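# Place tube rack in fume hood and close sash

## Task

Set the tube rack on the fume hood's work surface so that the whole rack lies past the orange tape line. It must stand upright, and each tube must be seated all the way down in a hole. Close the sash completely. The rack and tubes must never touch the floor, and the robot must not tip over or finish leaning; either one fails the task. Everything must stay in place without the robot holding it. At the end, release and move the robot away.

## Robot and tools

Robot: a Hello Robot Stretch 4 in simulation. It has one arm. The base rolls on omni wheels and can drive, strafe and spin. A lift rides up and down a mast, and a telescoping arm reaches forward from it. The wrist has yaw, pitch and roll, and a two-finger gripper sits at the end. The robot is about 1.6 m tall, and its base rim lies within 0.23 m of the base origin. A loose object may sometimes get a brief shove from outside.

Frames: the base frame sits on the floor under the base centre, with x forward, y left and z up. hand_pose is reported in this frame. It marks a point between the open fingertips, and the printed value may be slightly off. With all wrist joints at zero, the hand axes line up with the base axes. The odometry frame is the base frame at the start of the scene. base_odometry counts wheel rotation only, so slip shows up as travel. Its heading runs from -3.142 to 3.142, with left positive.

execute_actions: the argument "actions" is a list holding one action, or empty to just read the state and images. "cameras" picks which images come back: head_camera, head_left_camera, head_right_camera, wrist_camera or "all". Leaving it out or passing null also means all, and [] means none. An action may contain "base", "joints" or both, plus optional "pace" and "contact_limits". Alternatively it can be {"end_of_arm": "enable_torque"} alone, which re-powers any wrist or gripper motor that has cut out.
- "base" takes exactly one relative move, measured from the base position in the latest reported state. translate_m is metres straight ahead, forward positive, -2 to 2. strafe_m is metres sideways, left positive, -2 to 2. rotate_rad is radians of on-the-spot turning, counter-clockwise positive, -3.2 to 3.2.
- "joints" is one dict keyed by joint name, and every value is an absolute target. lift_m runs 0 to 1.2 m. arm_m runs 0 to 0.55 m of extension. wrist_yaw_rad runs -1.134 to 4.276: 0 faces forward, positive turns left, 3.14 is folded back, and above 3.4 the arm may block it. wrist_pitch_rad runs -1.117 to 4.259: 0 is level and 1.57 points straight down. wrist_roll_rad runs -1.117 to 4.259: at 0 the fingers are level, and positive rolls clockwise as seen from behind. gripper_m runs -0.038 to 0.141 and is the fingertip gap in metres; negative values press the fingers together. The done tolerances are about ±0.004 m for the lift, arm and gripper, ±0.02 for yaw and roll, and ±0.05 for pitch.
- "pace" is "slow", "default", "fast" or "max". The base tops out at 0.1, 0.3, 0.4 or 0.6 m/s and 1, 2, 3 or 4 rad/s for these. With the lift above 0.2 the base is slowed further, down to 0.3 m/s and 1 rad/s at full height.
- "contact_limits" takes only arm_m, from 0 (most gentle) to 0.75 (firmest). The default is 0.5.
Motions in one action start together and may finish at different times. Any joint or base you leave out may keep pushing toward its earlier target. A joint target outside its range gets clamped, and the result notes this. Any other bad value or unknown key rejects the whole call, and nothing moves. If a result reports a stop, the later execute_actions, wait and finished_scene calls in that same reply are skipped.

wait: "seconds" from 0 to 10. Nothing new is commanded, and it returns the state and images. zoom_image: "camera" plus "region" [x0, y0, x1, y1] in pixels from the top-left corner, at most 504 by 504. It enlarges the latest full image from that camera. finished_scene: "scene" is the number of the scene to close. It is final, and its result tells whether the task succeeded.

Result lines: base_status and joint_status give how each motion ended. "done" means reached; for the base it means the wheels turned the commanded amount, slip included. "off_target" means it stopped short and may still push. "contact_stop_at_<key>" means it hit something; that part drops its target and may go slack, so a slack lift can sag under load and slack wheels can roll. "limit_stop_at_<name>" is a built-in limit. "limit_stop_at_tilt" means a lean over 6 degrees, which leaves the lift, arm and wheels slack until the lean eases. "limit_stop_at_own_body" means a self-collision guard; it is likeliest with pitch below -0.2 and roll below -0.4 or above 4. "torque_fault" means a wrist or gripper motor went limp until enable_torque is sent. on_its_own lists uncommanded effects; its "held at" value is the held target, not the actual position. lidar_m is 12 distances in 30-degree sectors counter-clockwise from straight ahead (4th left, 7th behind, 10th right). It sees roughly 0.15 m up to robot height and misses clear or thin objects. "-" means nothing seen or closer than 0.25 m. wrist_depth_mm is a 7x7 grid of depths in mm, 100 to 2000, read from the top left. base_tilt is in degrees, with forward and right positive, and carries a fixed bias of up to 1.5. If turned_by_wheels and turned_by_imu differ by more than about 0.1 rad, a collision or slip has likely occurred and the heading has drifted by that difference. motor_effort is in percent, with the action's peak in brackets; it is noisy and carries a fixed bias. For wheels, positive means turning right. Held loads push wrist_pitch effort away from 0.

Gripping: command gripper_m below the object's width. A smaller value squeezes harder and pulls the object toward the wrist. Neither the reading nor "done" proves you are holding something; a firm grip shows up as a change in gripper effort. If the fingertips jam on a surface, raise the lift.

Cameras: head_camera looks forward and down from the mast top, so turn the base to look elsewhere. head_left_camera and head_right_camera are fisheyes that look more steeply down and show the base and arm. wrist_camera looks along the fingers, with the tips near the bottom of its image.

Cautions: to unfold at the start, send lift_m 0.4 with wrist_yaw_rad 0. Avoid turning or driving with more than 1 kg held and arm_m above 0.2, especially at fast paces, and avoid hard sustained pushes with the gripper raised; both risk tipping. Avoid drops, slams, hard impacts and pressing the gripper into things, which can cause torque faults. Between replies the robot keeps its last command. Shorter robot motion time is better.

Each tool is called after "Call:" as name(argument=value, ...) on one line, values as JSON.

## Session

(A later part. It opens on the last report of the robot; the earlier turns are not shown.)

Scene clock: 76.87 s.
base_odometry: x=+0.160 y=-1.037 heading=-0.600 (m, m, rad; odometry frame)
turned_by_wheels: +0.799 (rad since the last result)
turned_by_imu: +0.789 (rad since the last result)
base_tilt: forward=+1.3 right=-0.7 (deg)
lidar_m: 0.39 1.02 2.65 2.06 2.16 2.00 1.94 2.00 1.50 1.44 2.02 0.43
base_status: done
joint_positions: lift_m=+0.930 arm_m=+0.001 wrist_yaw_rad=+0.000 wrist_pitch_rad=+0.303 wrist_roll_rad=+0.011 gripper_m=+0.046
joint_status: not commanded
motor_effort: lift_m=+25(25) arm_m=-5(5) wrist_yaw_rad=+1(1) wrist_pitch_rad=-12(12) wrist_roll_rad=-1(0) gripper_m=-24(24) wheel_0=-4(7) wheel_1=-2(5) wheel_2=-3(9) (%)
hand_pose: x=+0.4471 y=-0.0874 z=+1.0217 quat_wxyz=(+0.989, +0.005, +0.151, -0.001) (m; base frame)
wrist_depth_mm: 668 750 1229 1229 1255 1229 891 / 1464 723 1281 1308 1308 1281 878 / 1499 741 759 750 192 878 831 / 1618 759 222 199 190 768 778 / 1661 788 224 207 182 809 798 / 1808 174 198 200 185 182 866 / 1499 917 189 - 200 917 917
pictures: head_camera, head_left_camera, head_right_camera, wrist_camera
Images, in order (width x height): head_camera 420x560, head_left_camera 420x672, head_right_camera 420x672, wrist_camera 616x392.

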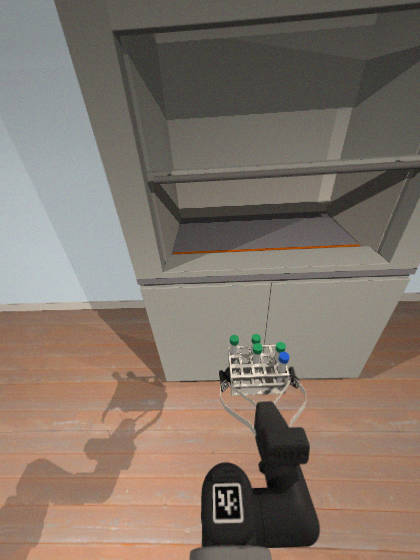

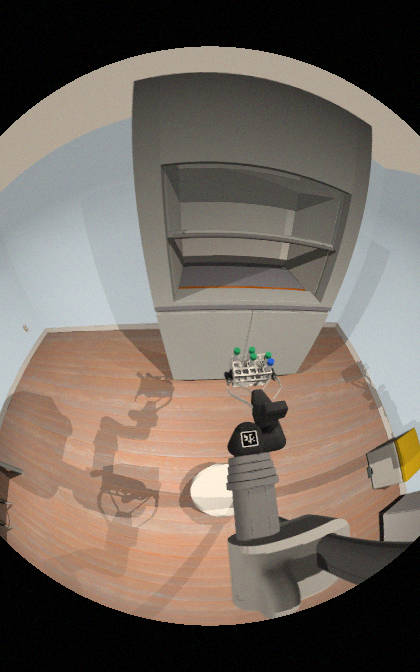

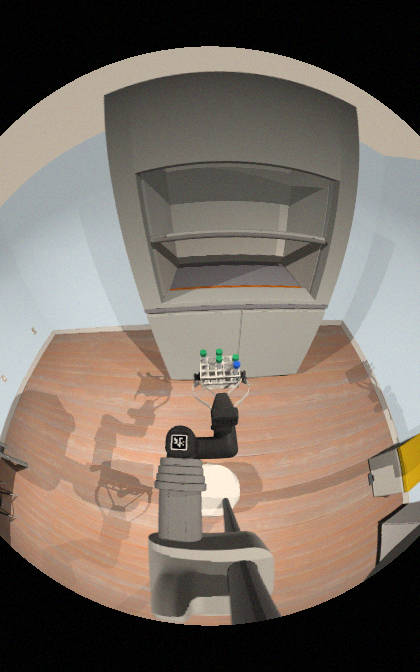

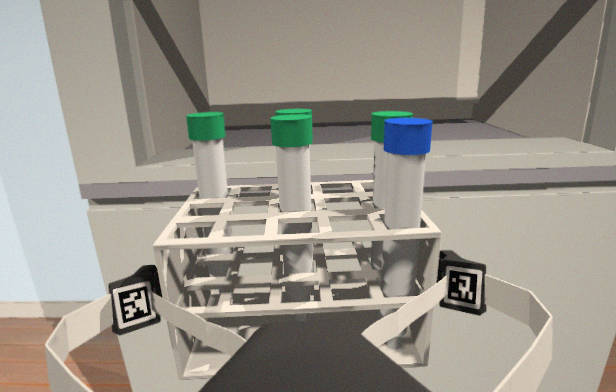

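Call:
execute_actions(actions=[{"base":{"translate_m":0.4},"joints":{"lift_m":0.97}}])

Scene clock: 82.77 s.
base_odometry: x=+0.490 y=-1.262 heading=-0.600 (m, m, rad; odometry frame)
turned_by_wheels: +0.000 (rad since the last result)
turned_by_imu: -0.001 (rad since the last result)
base_tilt: forward=+1.3 right=-0.7 (deg)
lidar_m: 0.40 0.61 2.07 2.41 2.18 2.44 2.35 2.02 1.56 1.91 0.82 0.43
base_status: done
joint_positions: lift_m=+0.970 arm_m=+0.001 wrist_yaw_rad=+0.000 wrist_pitch_rad=+0.303 wrist_roll_rad=+0.011 gripper_m=+0.046
joint_status: all done
motor_effort: lift_m=+25(27) arm_m=-5(5) wrist_yaw_rad=+0(0) wrist_pitch_rad=-14(11) wrist_roll_rad=+0(2) gripper_m=-24(24) wheel_0=+1(7) wheel_1=+1(7) wheel_2=+1(10) (%)
hand_pose: x=+0.4471 y=-0.0874 z=+1.0617 quat_wxyz=(+0.989, +0.005, +0.151, -0.001) (m; base frame)
wrist_depth_mm: 473 715 917 891 891 878 891 / 473 715 931 931 931 946 917 / 466 699 960 960 191 976 904 / 466 676 221 200 190 723 723 / 455 459 224 207 182 452 445 / 389 174 197 200 184 183 394 / 418 418 189 - 200 424 424
pictures: head_camera, head_left_camera, head_right_camera, wrist_camera
Images, in order (width x height): head_camera 420x560, head_left_camera 420x672, head_right_camera 420x672, wrist_camera 616x392.

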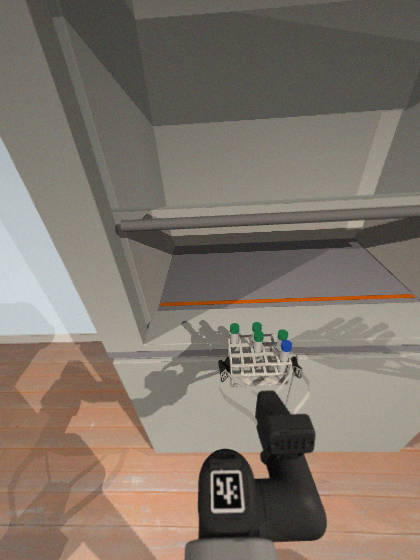

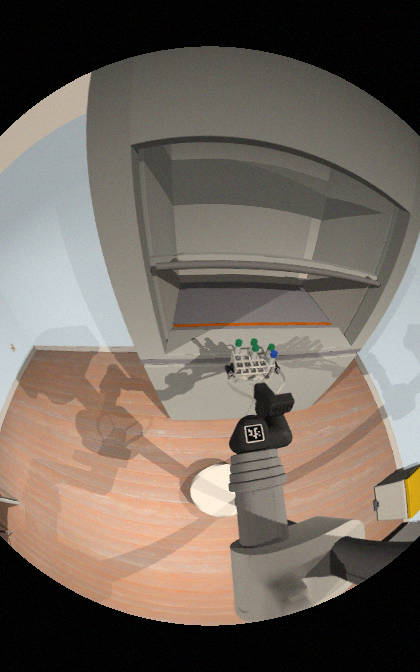

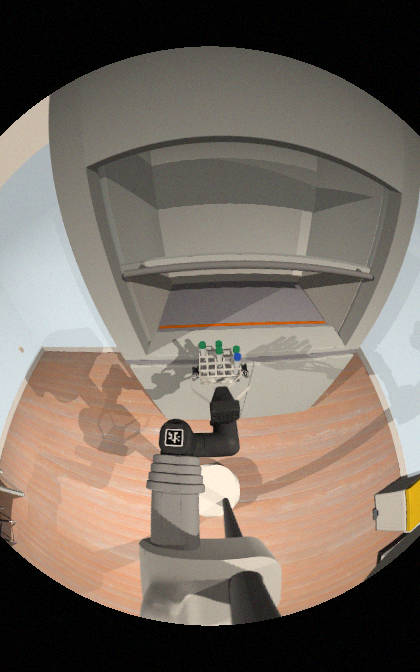

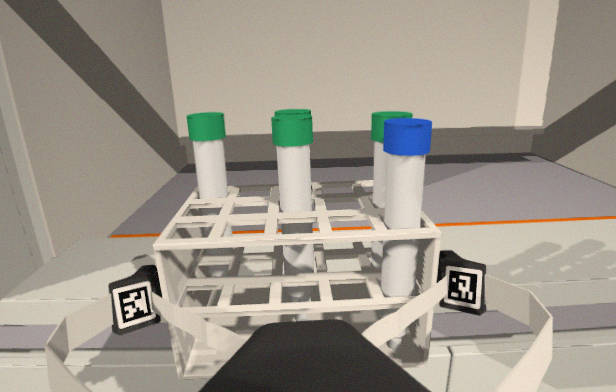

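Call:
execute_actions(actions=[{"base":{"translate_m":0.15},"joints":{"lift_m":0.95,"arm_m":0.15},"contact_limits":{"arm_m":0.2}}])

Scene clock: 87.17 s.
base_odometry: x=+0.614 y=-1.347 heading=-0.600 (m, m, rad; odometry frame)
turned_by_wheels: +0.000 (rad since the last result)
turned_by_imu: +0.000 (rad since the last result)
base_tilt: forward=+1.3 right=-0.6 (deg)
lidar_m: 0.38 0.42 1.83 2.81 2.19 2.59 2.49 2.02 1.60 1.92 0.59 0.42
base_status: done
joint_positions: lift_m=+0.950 arm_m=+0.149 wrist_yaw_rad=+0.000 wrist_pitch_rad=+0.303 wrist_roll_rad=+0.011 gripper_m=+0.046
joint_status: all done
motor_effort: lift_m=+16(23) arm_m=+5(6) wrist_yaw_rad=+0(1) wrist_pitch_rad=-10(12) wrist_roll_rad=+0(1) gripper_m=-24(25) wheel_0=+1(7) wheel_1=+2(2) wheel_2=-2(10) (%)
contact_limits: arm_m 0.2
hand_pose: x=+0.5954 y=-0.0874 z=+1.0424 quat_wxyz=(+0.989, +0.005, +0.151, -0.001) (m; base frame)
wrist_depth_mm: 462 615 621 615 615 627 634 / 466 640 654 647 654 654 661 / 462 668 676 668 190 691 691 / 462 634 223 198 190 661 647 / 449 473 224 206 182 477 469 / 389 173 198 200 184 182 364 / 312 310 189 - 199 307 298
pictures: head_camera, head_left_camera, head_right_camera, wrist_camera
Images, in order (width x height): head_camera 420x560, head_left_camera 420x672, head_right_camera 420x672, wrist_camera 616x392.

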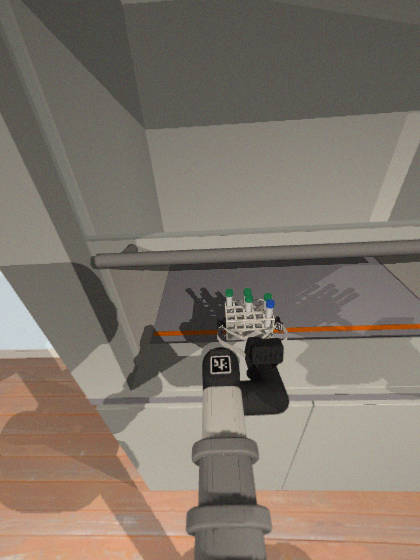

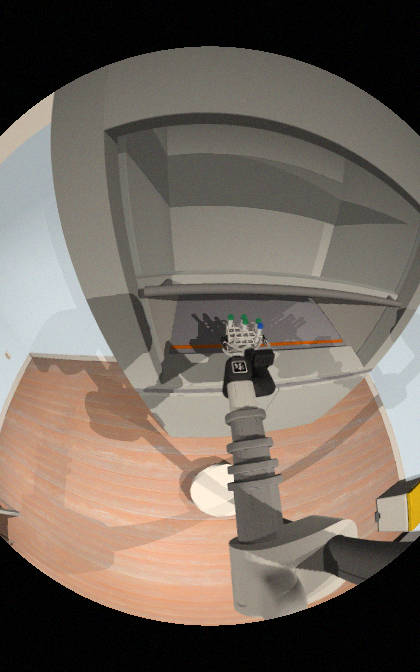

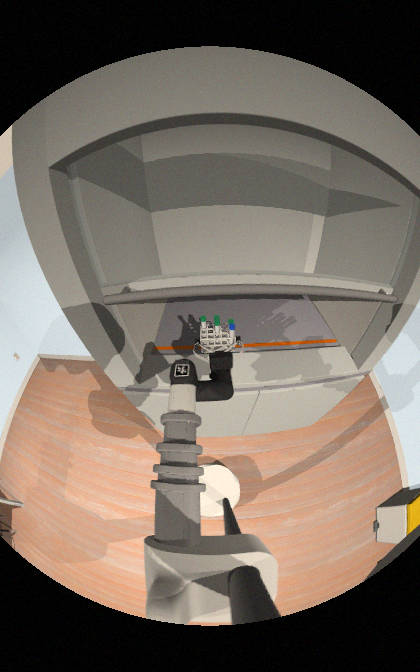

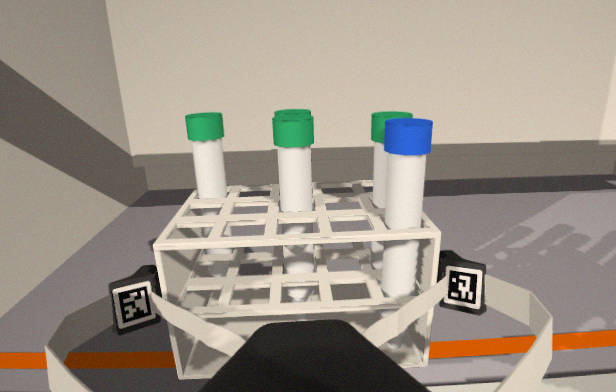

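Call:
execute_actions(actions=[{"joints":{"lift_m":0.93,"arm_m":0.35},"contact_limits":{"arm_m":0.2}}], cameras=[])

Call:
execute_actions(actions=[{"joints":{"lift_m":0.882},"pace":"slow"}], cameras=["head_camera","wrist_camera"])

Scene clock: 91.37 s.
base_odometry: x=+0.614 y=-1.347 heading=-0.600 (m, m, rad; odometry frame)
turned_by_wheels: +0.000 (rad since the last result)
turned_by_imu: +0.000 (rad since the last result)
base_tilt: forward=+1.3 right=-0.7 (deg)
lidar_m: 0.40 0.43 1.87 2.82 2.19 2.60 2.49 2.03 1.57 1.92 0.60 0.43
base_status: not commanded
joint_positions: lift_m=+0.930 arm_m=+0.349 wrist_yaw_rad=+0.000 wrist_pitch_rad=+0.303 wrist_roll_rad=+0.011 gripper_m=+0.046
joint_status: all done
motor_effort: lift_m=+16(15) arm_m=+5(6) wrist_yaw_rad=+0(1) wrist_pitch_rad=-12(12) wrist_roll_rad=-1(1) gripper_m=-23(24) wheel_0=+2(1) wheel_1=+2(2) wheel_2=-3(2) (%)
contact_limits: arm_m 0.2
hand_pose: x=+0.7954 y=-0.0874 z=+1.0224 quat_wxyz=(+0.989, +0.005, +0.151, -0.001) (m; base frame)
wrist_depth_mm: 433 439 439 442 442 442 445 / 445 459 459 466 459 469 466 / 455 480 477 477 191 488 496 / 455 554 221 200 190 559 554 / 433 436 224 207 183 433 427 / 353 174 197 200 183 182 327 / 283 282 187 - 200 282 272
pictures: none
No camera images: the call's "cameras" was empty. Leave "cameras" out to get every camera's image.

Scene clock: 92.63 s.
base_odometry: x=+0.614 y=-1.347 heading=-0.600 (m, m, rad; odometry frame)
turned_by_wheels: +0.000 (rad since the last result)
turned_by_imu: +0.000 (rad since the last result)
base_tilt: forward=+1.3 right=-0.7 (deg)
lidar_m: 0.42 0.44 1.83 2.82 2.21 2.59 2.50 2.03 1.58 1.92 0.58 0.43
base_status: not commanded
joint_positions: lift_m=+0.882 arm_m=+0.349 wrist_yaw_rad=+0.000 wrist_pitch_rad=+0.303 wrist_roll_rad=+0.011 gripper_m=+0.046
joint_status: all done
motor_effort: lift_m=+16(16) arm_m=+5(5) wrist_yaw_rad=+0(0) wrist_pitch_rad=-11(12) wrist_roll_rad=-2(1) gripper_m=-24(24) wheel_0=+1(1) wheel_1=+2(2) wheel_2=-2(2) (%)
hand_pose: x=+0.7954 y=-0.0874 z=+0.9744 quat_wxyz=(+0.989, +0.005, +0.151, -0.001) (m; base frame)
wrist_depth_mm: 433 439 439 442 442 442 445 / 445 455 466 466 466 466 466 / 459 477 477 469 191 488 535 / 439 512 222 199 190 466 455 / 359 334 224 207 182 334 330 / 272 174 198 200 184 182 253 / 220 219 189 - 198 217 -
pictures: head_camera, wrist_camera
Images, in order (width x height): head_camera 420x560, wrist_camera 616x392.

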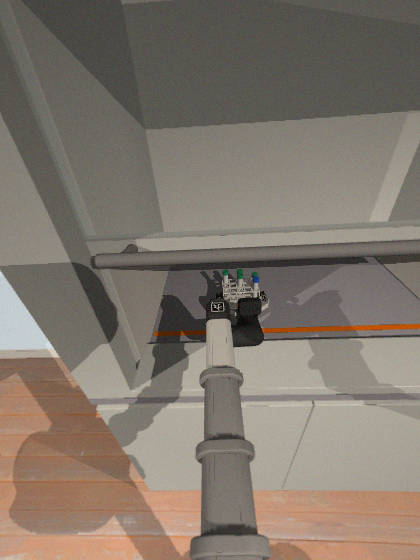

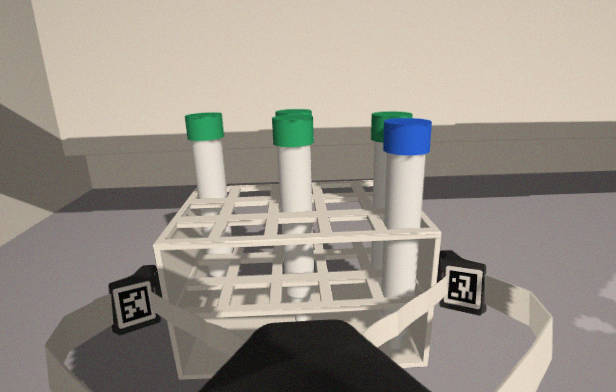

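Call:
execute_actions(actions=[{"joints":{"lift_m":0.874,"gripper_m":0.08},"pace":"slow"}], cameras=["wrist_camera"])

Call:
execute_actions(actions=[{"joints":{"gripper_m":0.141}}], cameras=["wrist_camera"])

Call:
execute_actions(actions=[{"joints":{"arm_m":0.26}}], cameras=["wrist_camera"])

Scene clock: 96.47 s.
base_odometry: x=+0.614 y=-1.347 heading=-0.600 (m, m, rad; odometry frame)
turned_by_wheels: +0.000 (rad since the last result)
turned_by_imu: +0.000 (rad since the last result)
base_tilt: forward=+1.3 right=-0.6 (deg)
lidar_m: 0.41 0.43 1.86 2.80 2.20 2.58 2.47 2.01 1.60 1.92 0.61 0.43
base_status: not commanded
joint_positions: lift_m=+0.874 arm_m=+0.349 wrist_yaw_rad=+0.000 wrist_pitch_rad=+0.303 wrist_roll_rad=+0.011 gripper_m=+0.080
joint_status: all done
motor_effort: lift_m=+16(18) arm_m=+5(5) wrist_yaw_rad=+0(1) wrist_pitch_rad=-11(12) wrist_roll_rad=-1(1) gripper_m=-18(23) wheel_0=+1(1) wheel_1=+2(2) wheel_2=-3(2) (%)
hand_pose: x=+0.7954 y=-0.0874 z=+0.9664 quat_wxyz=(+0.989, +0.005, +0.151, -0.001) (m; base frame)
wrist_depth_mm: 433 439 442 439 445 442 442 / 445 462 459 462 462 462 462 / 459 477 473 477 204 535 539 / 439 488 236 211 208 442 433 / 342 338 216 219 193 317 314 / 260 185 194 225 196 225 241 / 212 208 200 - 202 201 201
pictures: wrist_camera
Images, in order (width x height): wrist_camera 616x392.

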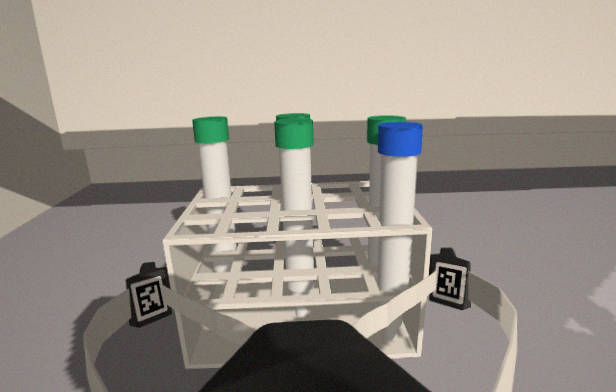

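Scene clock: 98.10 s.
base_odometry: x=+0.614 y=-1.347 heading=-0.600 (m, m, rad; odometry frame)
turned_by_wheels: +0.000 (rad since the last result)
turned_by_imu: +0.000 (rad since the last result)
base_tilt: forward=+1.3 right=-0.7 (deg)
lidar_m: 0.41 0.42 1.82 2.81 2.19 2.60 2.48 2.04 1.59 1.90 0.57 0.43
base_status: not commanded
joint_positions: lift_m=+0.874 arm_m=+0.349 wrist_yaw_rad=+0.000 wrist_pitch_rad=+0.302 wrist_roll_rad=+0.011 gripper_m=+0.141
joint_status: all done
motor_effort: lift_m=+16(16) arm_m=+5(5) wrist_yaw_rad=+1(0) wrist_pitch_rad=-9(11) wrist_roll_rad=-1(0) gripper_m=+0(20) wheel_0=+1(1) wheel_1=+2(2) wheel_2=-3(3) (%)
hand_pose: x=+0.7954 y=-0.0874 z=+0.9667 quat_wxyz=(+0.989, +0.005, +0.151, -0.001) (m; base frame)
wrist_depth_mm: 436 439 442 439 442 445 449 / 445 455 459 462 466 466 466 / 459 484 477 473 477 539 535 / 442 488 250 228 236 449 439 / 343 340 225 232 211 301 314 / 262 236 232 169 226 236 244 / 213 209 211 - 211 202 203
pictures: wrist_camera
Images, in order (width x height): wrist_camera 616x392.

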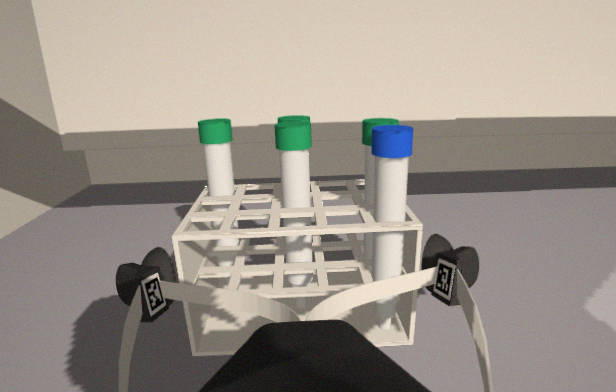

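Scene clock: 99.33 s.
base_odometry: x=+0.614 y=-1.347 heading=-0.600 (m, m, rad; odometry frame)
turned_by_wheels: +0.000 (rad since the last result)
turned_by_imu: +0.000 (rad since the last result)
base_tilt: forward=+1.3 right=-0.6 (deg)
lidar_m: 0.40 0.43 1.84 2.82 2.20 2.57 2.48 2.01 1.59 1.93 0.59 0.43
base_status: not commanded
joint_positions: lift_m=+0.874 arm_m=+0.261 wrist_yaw_rad=+0.000 wrist_pitch_rad=+0.302 wrist_roll_rad=+0.011 gripper_m=+0.141
joint_status: all done
motor_effort: lift_m=+16(16) arm_m=-5(6) wrist_yaw_rad=+0(1) wrist_pitch_rad=-9(10) wrist_roll_rad=+0(0) gripper_m=+0(1) wheel_0=+1(1) wheel_1=+2(2) wheel_2=-3(2) (%)
hand_pose: x=+0.7072 y=-0.0874 z=+0.9667 quat_wxyz=(+0.989, +0.005, +0.151, -0.001) (m; base frame)
wrist_depth_mm: 455 521 525 521 517 521 525 / 459 544 544 539 554 549 549 / 462 603 559 569 609 609 621 / 445 492 338 351 421 452 442 / 345 342 319 324 309 304 315 / 262 236 236 169 240 235 243 / 213 209 217 - 213 201 202
pictures: wrist_camera
Images, in order (width x height): wrist_camera 616x392.

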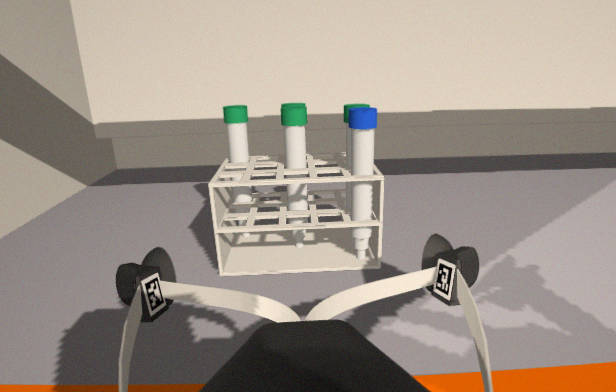

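Call:
execute_actions(actions=[{"base":{"translate_m":-0.15},"joints":{"arm_m":0.0,"lift_m":0.93,"gripper_m":0.0},"pace":"fast"}], cameras=[])

Call:
execute_actions(actions=[{"base":{"strafe_m":-0.1},"joints":{"lift_m":1.19,"wrist_pitch_rad":0},"pace":"fast"}], cameras=["head_camera","wrist_camera"])

Scene clock: 104.43 s.
base_odometry: x=+0.490 y=-1.262 heading=-0.600 (m, m, rad; odometry frame)
turned_by_wheels: +0.000 (rad since the last result)
turned_by_imu: +0.000 (rad since the last result)
base_tilt: forward=+1.3 right=-0.7 (deg)
lidar_m: 0.56 0.60 2.06 2.41 2.17 2.43 2.35 2.05 1.52 1.91 0.80 0.58
base_status: done
joint_positions: lift_m=+0.930 arm_m=+0.001 wrist_yaw_rad=+0.000 wrist_pitch_rad=+0.302 wrist_roll_rad=+0.011 gripper_m=+0.000
joint_status: all done
motor_effort: lift_m=+25(25) arm_m=-5(7) wrist_yaw_rad=+1(2) wrist_pitch_rad=-9(9) wrist_roll_rad=+1(0) gripper_m=-4(4) wheel_0=-1(6) wheel_1=-2(6) wheel_2=+0(9) (%)
hand_pose: x=+0.4472 y=-0.0875 z=+1.0220 quat_wxyz=(+0.989, +0.005, +0.150, -0.001) (m; base frame)
wrist_depth_mm: 473 715 878 904 891 878 891 / 473 707 946 931 946 917 917 / 469 699 960 732 976 960 878 / 466 621 661 640 621 621 517 / 407 397 394 387 379 379 384 / 387 387 185 193 187 407 402 / 407 404 410 - 415 413 421
pictures: none
No camera images: the call's "cameras" was empty. Leave "cameras" out to get every camera's image.

Scene clock: 106.17 s.
base_odometry: x=+0.434 y=-1.345 heading=-0.600 (m, m, rad; odometry frame)
turned_by_wheels: +0.000 (rad since the last result)
turned_by_imu: +0.000 (rad since the last result)
base_tilt: forward=+1.3 right=-0.7 (deg)
lidar_m: 0.54 0.60 2.07 2.45 2.26 2.43 2.36 1.89 1.45 1.79 0.81 0.58
base_status: done
joint_positions: lift_m=+1.190 arm_m=+0.001 wrist_yaw_rad=+0.000 wrist_pitch_rad=+0.002 wrist_roll_rad=+0.011 gripper_m=+0.000
joint_status: all done
motor_effort: lift_m=+25(24) arm_m=-5(5) wrist_yaw_rad=+1(1) wrist_pitch_rad=-8(13) wrist_roll_rad=+1(1) gripper_m=-4(4) wheel_0=-1(10) wheel_1=+2(10) wheel_2=+0(0) (%)
hand_pose: x=+0.4603 y=-0.0874 z=+1.3672 quat_wxyz=(+1.000, +0.005, +0.001, +0.000) (m; base frame)
wrist_depth_mm: 621 946 960 960 976 960 750 / 621 931 976 960 976 976 759 / 615 917 960 976 991 976 778 / 609 917 976 976 976 991 778 / 410 413 407 373 370 410 370 / 574 831 186 193 188 991 788 / 585 741 1008 - 991 946 788
pictures: head_camera, wrist_camera
Images, in order (width x height): head_camera 420x560, wrist_camera 616x392.

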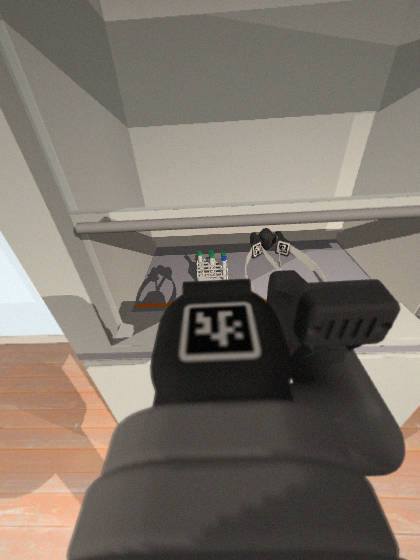

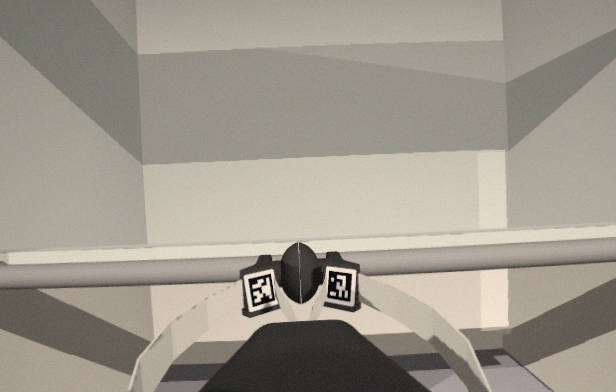

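Call:
execute_actions(actions=[{"joints":{"lift_m":1.2,"wrist_pitch_rad":-0.1,"arm_m":0.11}}], cameras=["head_left_camera","wrist_camera"])

Scene clock: 110.63 s.
base_odometry: x=+0.434 y=-1.345 heading=-0.600 (m, m, rad; odometry frame)
turned_by_wheels: +0.000 (rad since the last result)
turned_by_imu: +0.000 (rad since the last result)
base_tilt: forward=+1.3 right=-0.7 (deg)
lidar_m: 0.55 0.61 2.09 2.41 2.24 2.44 2.35 1.88 1.44 1.80 0.77 0.59
base_status: not commanded
joint_positions: lift_m=+1.200 arm_m=+0.109 wrist_yaw_rad=+0.000 wrist_pitch_rad=-0.098 wrist_roll_rad=+0.011 gripper_m=+0.000
joint_status: all done
motor_effort: lift_m=+25(26) arm_m=+5(6) wrist_yaw_rad=+1(2) wrist_pitch_rad=-9(14) wrist_roll_rad=-1(1) gripper_m=-4(3) wheel_0=-2(1) wheel_1=+2(2) wheel_2=+0(0) (%)
hand_pose: x=+0.5671 y=-0.0874 z=+1.4060 quat_wxyz=(+0.999, +0.005, -0.049, +0.000) (m; base frame)
wrist_depth_mm: 615 904 917 904 917 904 741 / 621 891 891 891 891 904 778 / 615 878 891 891 878 891 778 / 609 878 891 866 891 878 788 / 597 866 878 866 866 878 788 / 580 759 185 194 187 303 303 / 254 250 255 - 254 251 488
pictures: head_left_camera, wrist_camera
Images, in order (width x height): head_left_camera 420x672, wrist_camera 616x392.

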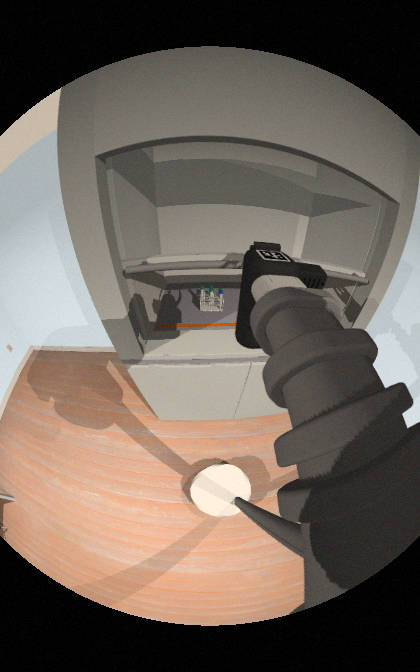

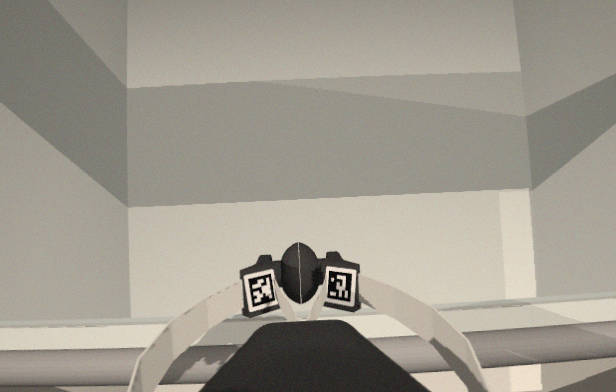

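Call:
execute_actions(actions=[{"joints":{"arm_m":0.16},"contact_limits":{"arm_m":0.1}}], cameras=["wrist_camera"])

Call:
execute_actions(actions=[{"joints":{"lift_m":1.12},"pace":"slow"}], cameras=["head_camera","wrist_camera"])

Scene clock: 117.17 s.
base_odometry: x=+0.434 y=-1.345 heading=-0.600 (m, m, rad; odometry frame)
turned_by_wheels: +0.000 (rad since the last result)
turned_by_imu: +0.000 (rad since the last result)
base_tilt: forward=+1.3 right=-0.7 (deg)
lidar_m: 0.56 0.58 2.07 2.46 2.23 2.43 2.34 1.89 1.45 1.81 0.80 0.58
base_status: not commanded
joint_positions: lift_m=+1.200 arm_m=+0.159 wrist_yaw_rad=+0.000 wrist_pitch_rad=-0.098 wrist_roll_rad=+0.011 gripper_m=+0.000
joint_status: all done
motor_effort: lift_m=+25(25) arm_m=+5(5) wrist_yaw_rad=+1(1) wrist_pitch_rad=-8(10) wrist_roll_rad=+1(2) gripper_m=-5(4) wheel_0=-1(2) wheel_1=+2(2) wheel_2=+0(0) (%)
contact_limits: arm_m 0.1
hand_pose: x=+0.6171 y=-0.0874 z=+1.4060 quat_wxyz=(+0.999, +0.005, -0.049, +0.000) (m; base frame)
wrist_depth_mm: 615 854 854 854 854 866 750 / 615 842 854 854 842 842 768 / 615 831 842 842 842 854 788 / 609 820 831 831 831 842 788 / 597 831 831 831 820 831 798 / 597 820 186 193 187 820 759 / 252 213 251 - 251 207 213
pictures: wrist_camera
Images, in order (width x height): wrist_camera 616x392.

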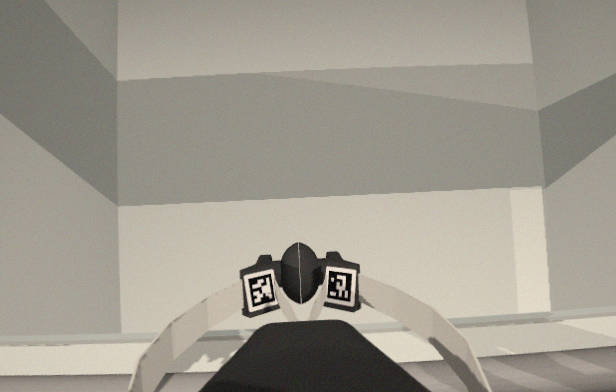

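Scene clock: 118.77 s.
base_odometry: x=+0.434 y=-1.345 heading=-0.600 (m, m, rad; odometry frame)
turned_by_wheels: +0.000 (rad since the last result)
turned_by_imu: +0.000 (rad since the last result)
base_tilt: forward=+1.3 right=-0.6 (deg)
lidar_m: 0.55 0.59 2.07 2.43 2.26 2.43 2.34 1.90 1.43 1.83 0.80 0.58
base_status: not commanded
joint_positions: lift_m=+1.135 arm_m=+0.159 wrist_yaw_rad=+0.000 wrist_pitch_rad=-0.119 wrist_roll_rad=+0.011 gripper_m=+0.000
joint_status: lift_m contact_stop (moved -0.064 of -0.080)
on_its_own: lift_m is slack since a contact_stop (your +1.120 is given up); wrist_pitch_rad is at rest, and its effort (+51) is outside its rest range (-23 to +23)
motor_effort: lift_m=+17(23) arm_m=+4(5) wrist_yaw_rad=+0(2) wrist_pitch_rad=+51(97) wrist_roll_rad=+2(0) gripper_m=-4(8) wheel_0=-1(1) wheel_1=+2(2) wheel_2=+0(0) (%)
hand_pose: x=+0.6166 y=-0.0873 z=+1.3477 quat_wxyz=(+0.998, +0.005, -0.059, +0.001) (m; base frame)
wrist_depth_mm: 621 866 866 878 891 878 759 / 615 854 854 866 866 866 768 / 609 854 854 854 854 842 788 / 603 842 842 831 831 842 788 / 597 831 831 219 831 831 750 / 213 211 186 195 186 205 206 / 549 707 809 - 798 798 798
pictures: head_camera, wrist_camera
Images, in order (width x height): head_camera 420x560, wrist_camera 616x392.

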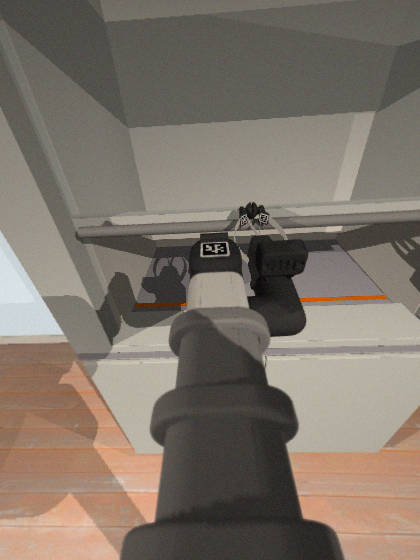

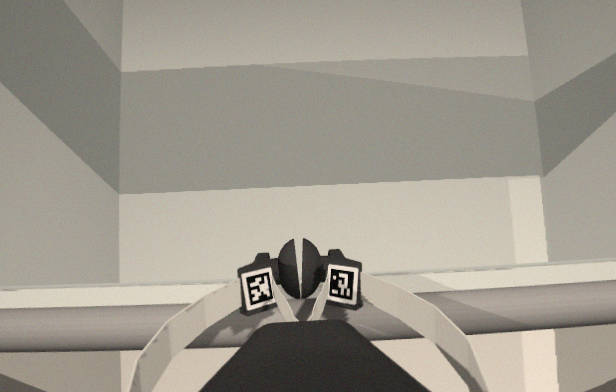

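Call:
execute_actions(actions=[{"joints":{"lift_m":1.15,"arm_m":0.06}}], cameras=[])

Call:
execute_actions(actions=[{"joints":{"lift_m":0.82,"wrist_pitch_rad":-1.0,"wrist_roll_rad":1.57,"gripper_m":0.07},"pace":"fast"}], cameras=[])

Call:
execute_actions(actions=[{"joints":{"arm_m":0.23}}])

Scene clock: 131.00 s.
base_odometry: x=+0.434 y=-1.345 heading=-0.600 (m, m, rad; odometry frame)
turned_by_wheels: +0.000 (rad since the last result)
turned_by_imu: +0.000 (rad since the last result)
base_tilt: forward=+1.3 right=-0.7 (deg)
lidar_m: 0.55 0.60 2.04 2.43 2.26 2.43 2.35 1.87 1.43 1.81 0.80 0.60
base_status: not commanded
joint_positions: lift_m=+1.150 arm_m=+0.061 wrist_yaw_rad=+0.000 wrist_pitch_rad=-0.098 wrist_roll_rad=+0.011 gripper_m=+0.000
joint_status: all done
motor_effort: lift_m=+24(23) arm_m=-5(9) wrist_yaw_rad=+0(5) wrist_pitch_rad=-7(31) wrist_roll_rad=+0(1) gripper_m=-4(5) wheel_0=-1(1) wheel_1=+2(2) wheel_2=+0(0) (%)
hand_pose: x=+0.5189 y=-0.0874 z=+1.3562 quat_wxyz=(+0.999, +0.005, -0.049, +0.000) (m; base frame)
wrist_depth_mm: 621 931 960 960 946 976 750 / 621 931 960 960 946 960 759 / 615 904 946 946 931 931 778 / 603 904 946 931 917 946 798 / 580 842 917 917 917 362 353 / 312 306 185 193 187 917 778 / 585 750 904 - 891 904 798
pictures: none
No camera images: the call's "cameras" was empty. Leave "cameras" out to get every camera's image.

Scene clock: 132.90 s.
base_odometry: x=+0.434 y=-1.345 heading=-0.600 (m, m, rad; odometry frame)
turned_by_wheels: +0.000 (rad since the last result)
turned_by_imu: +0.000 (rad since the last result)
base_tilt: forward=+1.3 right=-0.7 (deg)
lidar_m: 0.56 0.60 2.05 2.43 2.24 2.42 2.35 1.89 1.46 1.79 0.82 0.58
base_status: not commanded
joint_positions: lift_m=+0.820 arm_m=+0.061 wrist_yaw_rad=+0.000 wrist_pitch_rad=-0.998 wrist_roll_rad=+1.570 gripper_m=+0.070
joint_status: all done
motor_effort: lift_m=+16(20) arm_m=-5(5) wrist_yaw_rad=+1(0) wrist_pitch_rad=-7(6) wrist_roll_rad=+1(4) gripper_m=-1(0) wheel_0=-1(1) wheel_1=+2(2) wheel_2=+0(0) (%)
hand_pose: x=+0.3880 y=-0.0874 z=+1.2411 quat_wxyz=(+0.621, +0.620, -0.339, +0.338) (m; base frame)
wrist_depth_mm: 1118 1229 778 1205 1118 917 809 / 1118 1255 788 1308 1229 904 842 / 1118 1205 809 1281 1229 931 820 / 1118 1229 842 1336 1281 946 854 / 1118 1255 741 1308 421 960 866 / 1138 1229 201 768 459 960 866 / 1160 1205 1025 - 449 640 854
pictures: none
No camera images: the call's "cameras" was empty. Leave "cameras" out to get every camera's image.

Scene clock: 134.50 s.
base_odometry: x=+0.434 y=-1.345 heading=-0.600 (m, m, rad; odometry frame)
turned_by_wheels: +0.000 (rad since the last result)
turned_by_imu: +0.000 (rad since the last result)
base_tilt: forward=+1.3 right=-0.6 (deg)
lidar_m: 0.54 0.59 2.07 2.42 2.26 2.40 2.34 1.89 1.45 1.82 0.78 0.60
base_status: not commanded
joint_positions: lift_m=+0.820 arm_m=+0.229 wrist_yaw_rad=+0.000 wrist_pitch_rad=-0.999 wrist_roll_rad=+1.570 gripper_m=+0.070
joint_status: all done
motor_effort: lift_m=+16(16) arm_m=+5(5) wrist_yaw_rad=+1(1) wrist_pitch_rad=-6(7) wrist_roll_rad=+0(4) gripper_m=-2(2) wheel_0=-1(2) wheel_1=+2(2) wheel_2=+0(0) (%)
hand_pose: x=+0.5562 y=-0.0874 z=+1.2411 quat_wxyz=(+0.621, +0.621, -0.339, +0.339) (m; base frame)
wrist_depth_mm: 1138 668 1098 336 1008 798 676 / 1118 707 1118 340 1008 809 683 / 1118 759 1098 334 1025 809 691 / 1118 798 1118 342 1025 820 699 / 1138 878 1078 347 946 831 707 / 1138 960 202 324 353 831 723 / 1160 759 668 - 960 798 723
pictures: head_camera, head_left_camera, head_right_camera, wrist_camera
Images, in order (width x height): head_camera 420x560, head_left_camera 420x672, head_right_camera 420x672, wrist_camera 616x392.

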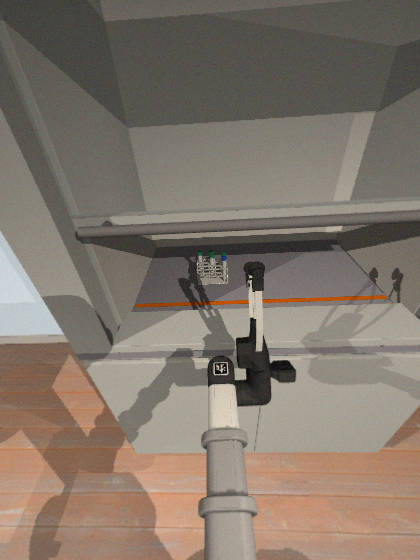

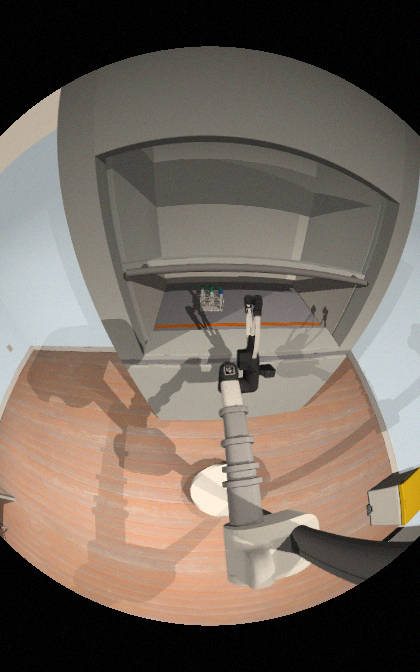

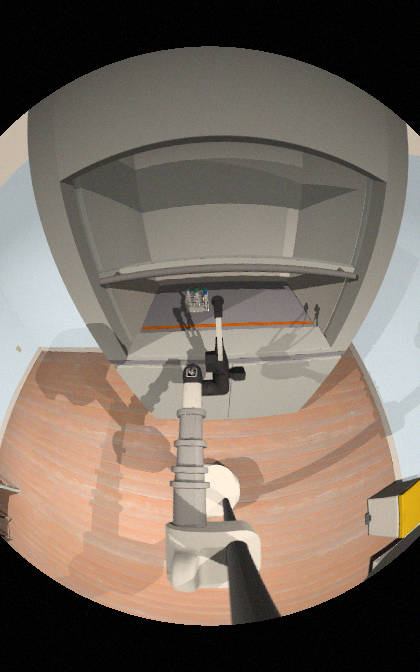

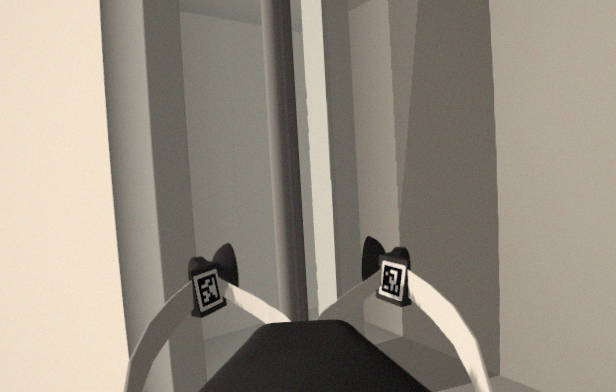

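Call:
execute_actions(actions=[{"joints":{"arm_m":0.265,"lift_m":0.87,"gripper_m":0.11},"pace":"slow"}], cameras=["wrist_camera"])

Call:
execute_actions(actions=[{"joints":{"arm_m":0.30,"lift_m":0.92},"pace":"slow","contact_limits":{"arm_m":0.2}}], cameras=["wrist_camera","head_camera"])

Scene clock: 141.50 s.
base_odometry: x=+0.434 y=-1.345 heading=-0.600 (m, m, rad; odometry frame)
turned_by_wheels: +0.000 (rad since the last result)
turned_by_imu: +0.000 (rad since the last result)
base_tilt: forward=+1.3 right=-0.7 (deg)
lidar_m: 0.55 0.58 2.09 2.42 2.26 2.44 2.34 1.88 1.44 1.81 0.80 0.58
base_status: not commanded
joint_positions: lift_m=+0.870 arm_m=+0.264 wrist_yaw_rad=+0.000 wrist_pitch_rad=-0.999 wrist_roll_rad=+1.570 gripper_m=+0.110
joint_status: all done
motor_effort: lift_m=+25(24) arm_m=+5(4) wrist_yaw_rad=+0(1) wrist_pitch_rad=-5(6) wrist_roll_rad=+1(1) gripper_m=-1(0) wheel_0=-1(1) wheel_1=+2(2) wheel_2=+0(0) (%)
hand_pose: x=+0.5912 y=-0.0874 z=+1.2904 quat_wxyz=(+0.621, +0.621, -0.339, +0.339) (m; base frame)
wrist_depth_mm: 1078 603 1060 276 946 768 654 / 1078 580 1042 278 931 788 654 / 1098 585 1060 277 946 778 661 / 1098 609 1078 279 976 798 668 / 1078 661 1078 278 891 778 676 / 1098 707 1042 262 296 778 683 / 1078 591 931 - 931 778 683
pictures: wrist_camera
Images, in order (width x height): wrist_camera 616x392.

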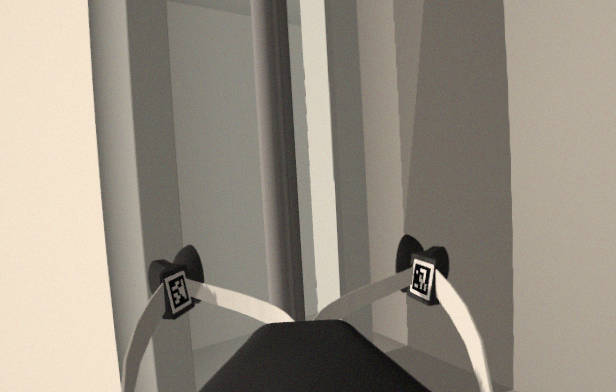

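Scene clock: 142.97 s.
base_odometry: x=+0.434 y=-1.345 heading=-0.600 (m, m, rad; odometry frame)
turned_by_wheels: +0.000 (rad since the last result)
turned_by_imu: +0.000 (rad since the last result)
base_tilt: forward=+1.3 right=-0.6 (deg)
lidar_m: 0.55 0.58 2.04 2.43 2.26 2.42 2.34 1.88 1.42 1.82 0.80 0.59
base_status: not commanded
joint_positions: lift_m=+0.920 arm_m=+0.299 wrist_yaw_rad=+0.000 wrist_pitch_rad=-0.999 wrist_roll_rad=+1.570 gripper_m=+0.110
joint_status: all done
motor_effort: lift_m=+25(26) arm_m=+5(5) wrist_yaw_rad=+0(1) wrist_pitch_rad=-5(7) wrist_roll_rad=+1(1) gripper_m=-1(0) wheel_0=-1(2) wheel_1=+2(2) wheel_2=+0(0) (%)
contact_limits: arm_m 0.2
hand_pose: x=+0.6262 y=-0.0874 z=+1.3404 quat_wxyz=(+0.621, +0.621, -0.339, +0.339) (m; base frame)
wrist_depth_mm: 1025 517 976 217 854 732 621 / 1042 525 976 219 854 732 627 / 1060 535 976 223 878 741 640 / 1042 530 991 228 891 759 640 / 1060 535 1008 223 225 750 647 / 1060 521 991 200 226 732 647 / 1060 549 976 - 878 759 654
pictures: head_camera, wrist_camera
Images, in order (width x height): head_camera 420x560, wrist_camera 616x392.

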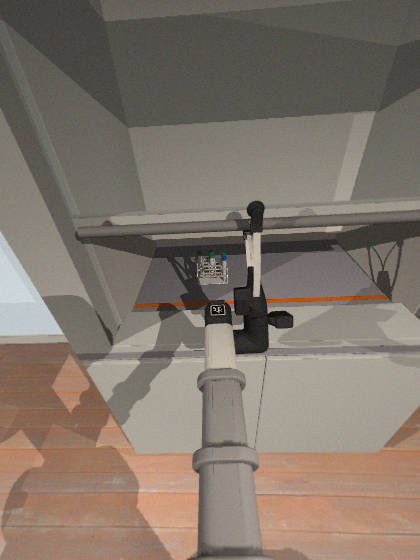

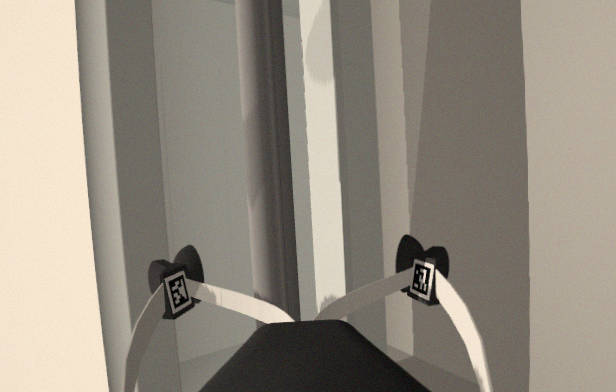

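Call:
execute_actions(actions=[{"joints":{"arm_m":0.315,"lift_m":0.928,"gripper_m":0.0},"contact_limits":{"arm_m":0.2}}], cameras=["wrist_camera","head_camera"])

Call:
execute_actions(actions=[{"joints":{"lift_m":0.88}}], cameras=["wrist_camera","head_camera"])

Scene clock: 147.33 s.
base_odometry: x=+0.434 y=-1.345 heading=-0.598 (m, m, rad; odometry frame)
turned_by_wheels: +0.002 (rad since the last result)
turned_by_imu: -0.033 (rad since the last result)
base_tilt: forward=+1.4 right=-0.7 (deg)
lidar_m: 0.55 0.59 1.95 2.90 2.25 2.45 2.34 1.97 1.44 1.72 0.81 0.58
base_status: not commanded
joint_positions: lift_m=+0.929 arm_m=+0.317 wrist_yaw_rad=+0.023 wrist_pitch_rad=-0.979 wrist_roll_rad=+1.568 gripper_m=+0.001
joint_status: all done
on_its_own: wrist_yaw_rad is at rest, and its effort (-65) is outside its rest range (-13 to +13); wrist_pitch_rad is at rest, and its effort (-62) is outside its rest range (-23 to +23)
motor_effort: lift_m=+12(24) arm_m=-9(9) wrist_yaw_rad=-65(66) wrist_pitch_rad=-62(63) wrist_roll_rad=+5(5) gripper_m=-32(36) wheel_0=+3(6) wheel_1=-3(3) wheel_2=+22(22) (%)
contact_limits: arm_m 0.2
hand_pose: x=+0.6504 y=-0.0837 z=+1.3464 quat_wxyz=(+0.621, +0.627, -0.326, +0.339) (m; base frame)
wrist_depth_mm: 991 904 165 192 866 691 591 / 1008 878 170 193 878 699 597 / 991 500 170 194 891 707 603 / 1025 504 170 195 878 715 615 / 1025 504 173 198 831 732 627 / 1008 488 176 198 202 166 627 / 1042 517 904 - 878 759 621
pictures: head_camera, wrist_camera
Images, in order (width x height): head_camera 420x560, wrist_camera 616x392.

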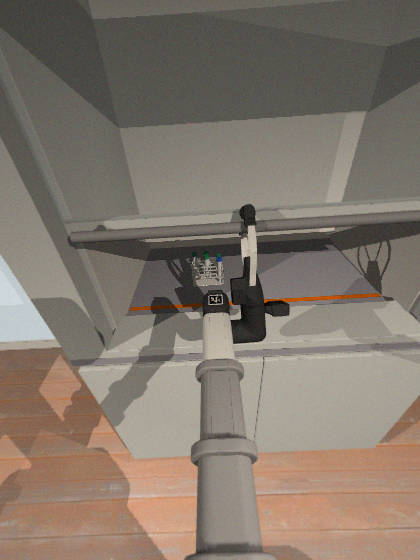

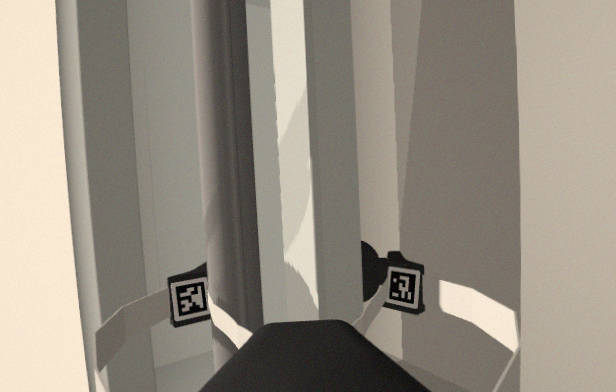

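Scene clock: 147.93 s.
base_odometry: x=+0.434 y=-1.345 heading=-0.598 (m, m, rad; odometry frame)
turned_by_wheels: +0.000 (rad since the last result)
turned_by_imu: +0.000 (rad since the last result)
base_tilt: forward=+1.4 right=-0.7 (deg)
lidar_m: 0.54 0.59 2.00 2.84 2.26 2.45 2.33 1.99 1.45 1.73 0.83 0.58
base_status: not commanded
joint_positions: lift_m=+0.926 arm_m=+0.317 wrist_yaw_rad=+0.021 wrist_pitch_rad=-0.979 wrist_roll_rad=+1.569 gripper_m=+0.001
joint_status: lift_m contact_stop (moved -0.002 of -0.049)
on_its_own: lift_m is slack since a contact_stop (your +0.880 is given up); wrist_yaw_rad is at rest, and its effort (-60) is outside its rest range (-13 to +13); wrist_pitch_rad is at rest, and its effort (-62) is outside its rest range (-23 to +23)
motor_effort: lift_m=+19(19) arm_m=-11(11) wrist_yaw_rad=-60(70) wrist_pitch_rad=-62(61) wrist_roll_rad=+2(7) gripper_m=-30(37) wheel_0=+3(3) wheel_1=-3(3) wheel_2=+22(22) (%)
hand_pose: x=+0.6505 y=-0.0840 z=+1.3441 quat_wxyz=(+0.621, +0.627, -0.326, +0.339) (m; base frame)
wrist_depth_mm: 931 891 165 192 854 691 591 / 1008 904 169 193 866 699 603 / 991 508 169 194 891 715 609 / 991 508 170 195 866 723 615 / 1008 508 172 198 820 732 615 / 1025 492 175 196 202 668 627 / 1060 517 917 - 866 750 627
pictures: head_camera, wrist_camera
Images, in order (width x height): head_camera 420x560, wrist_camera 616x392.

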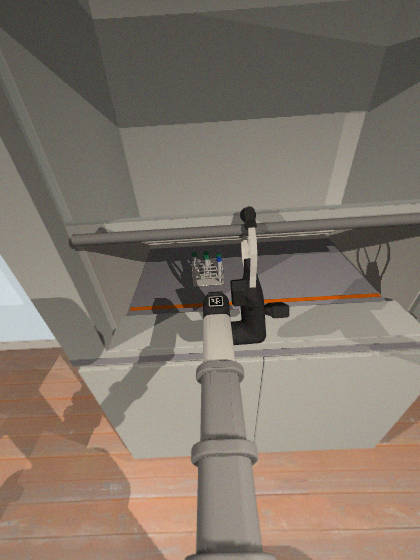

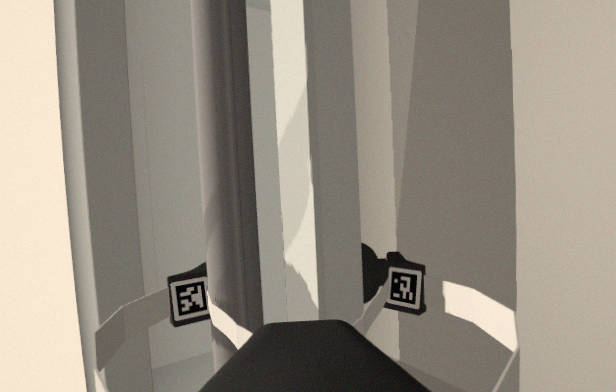

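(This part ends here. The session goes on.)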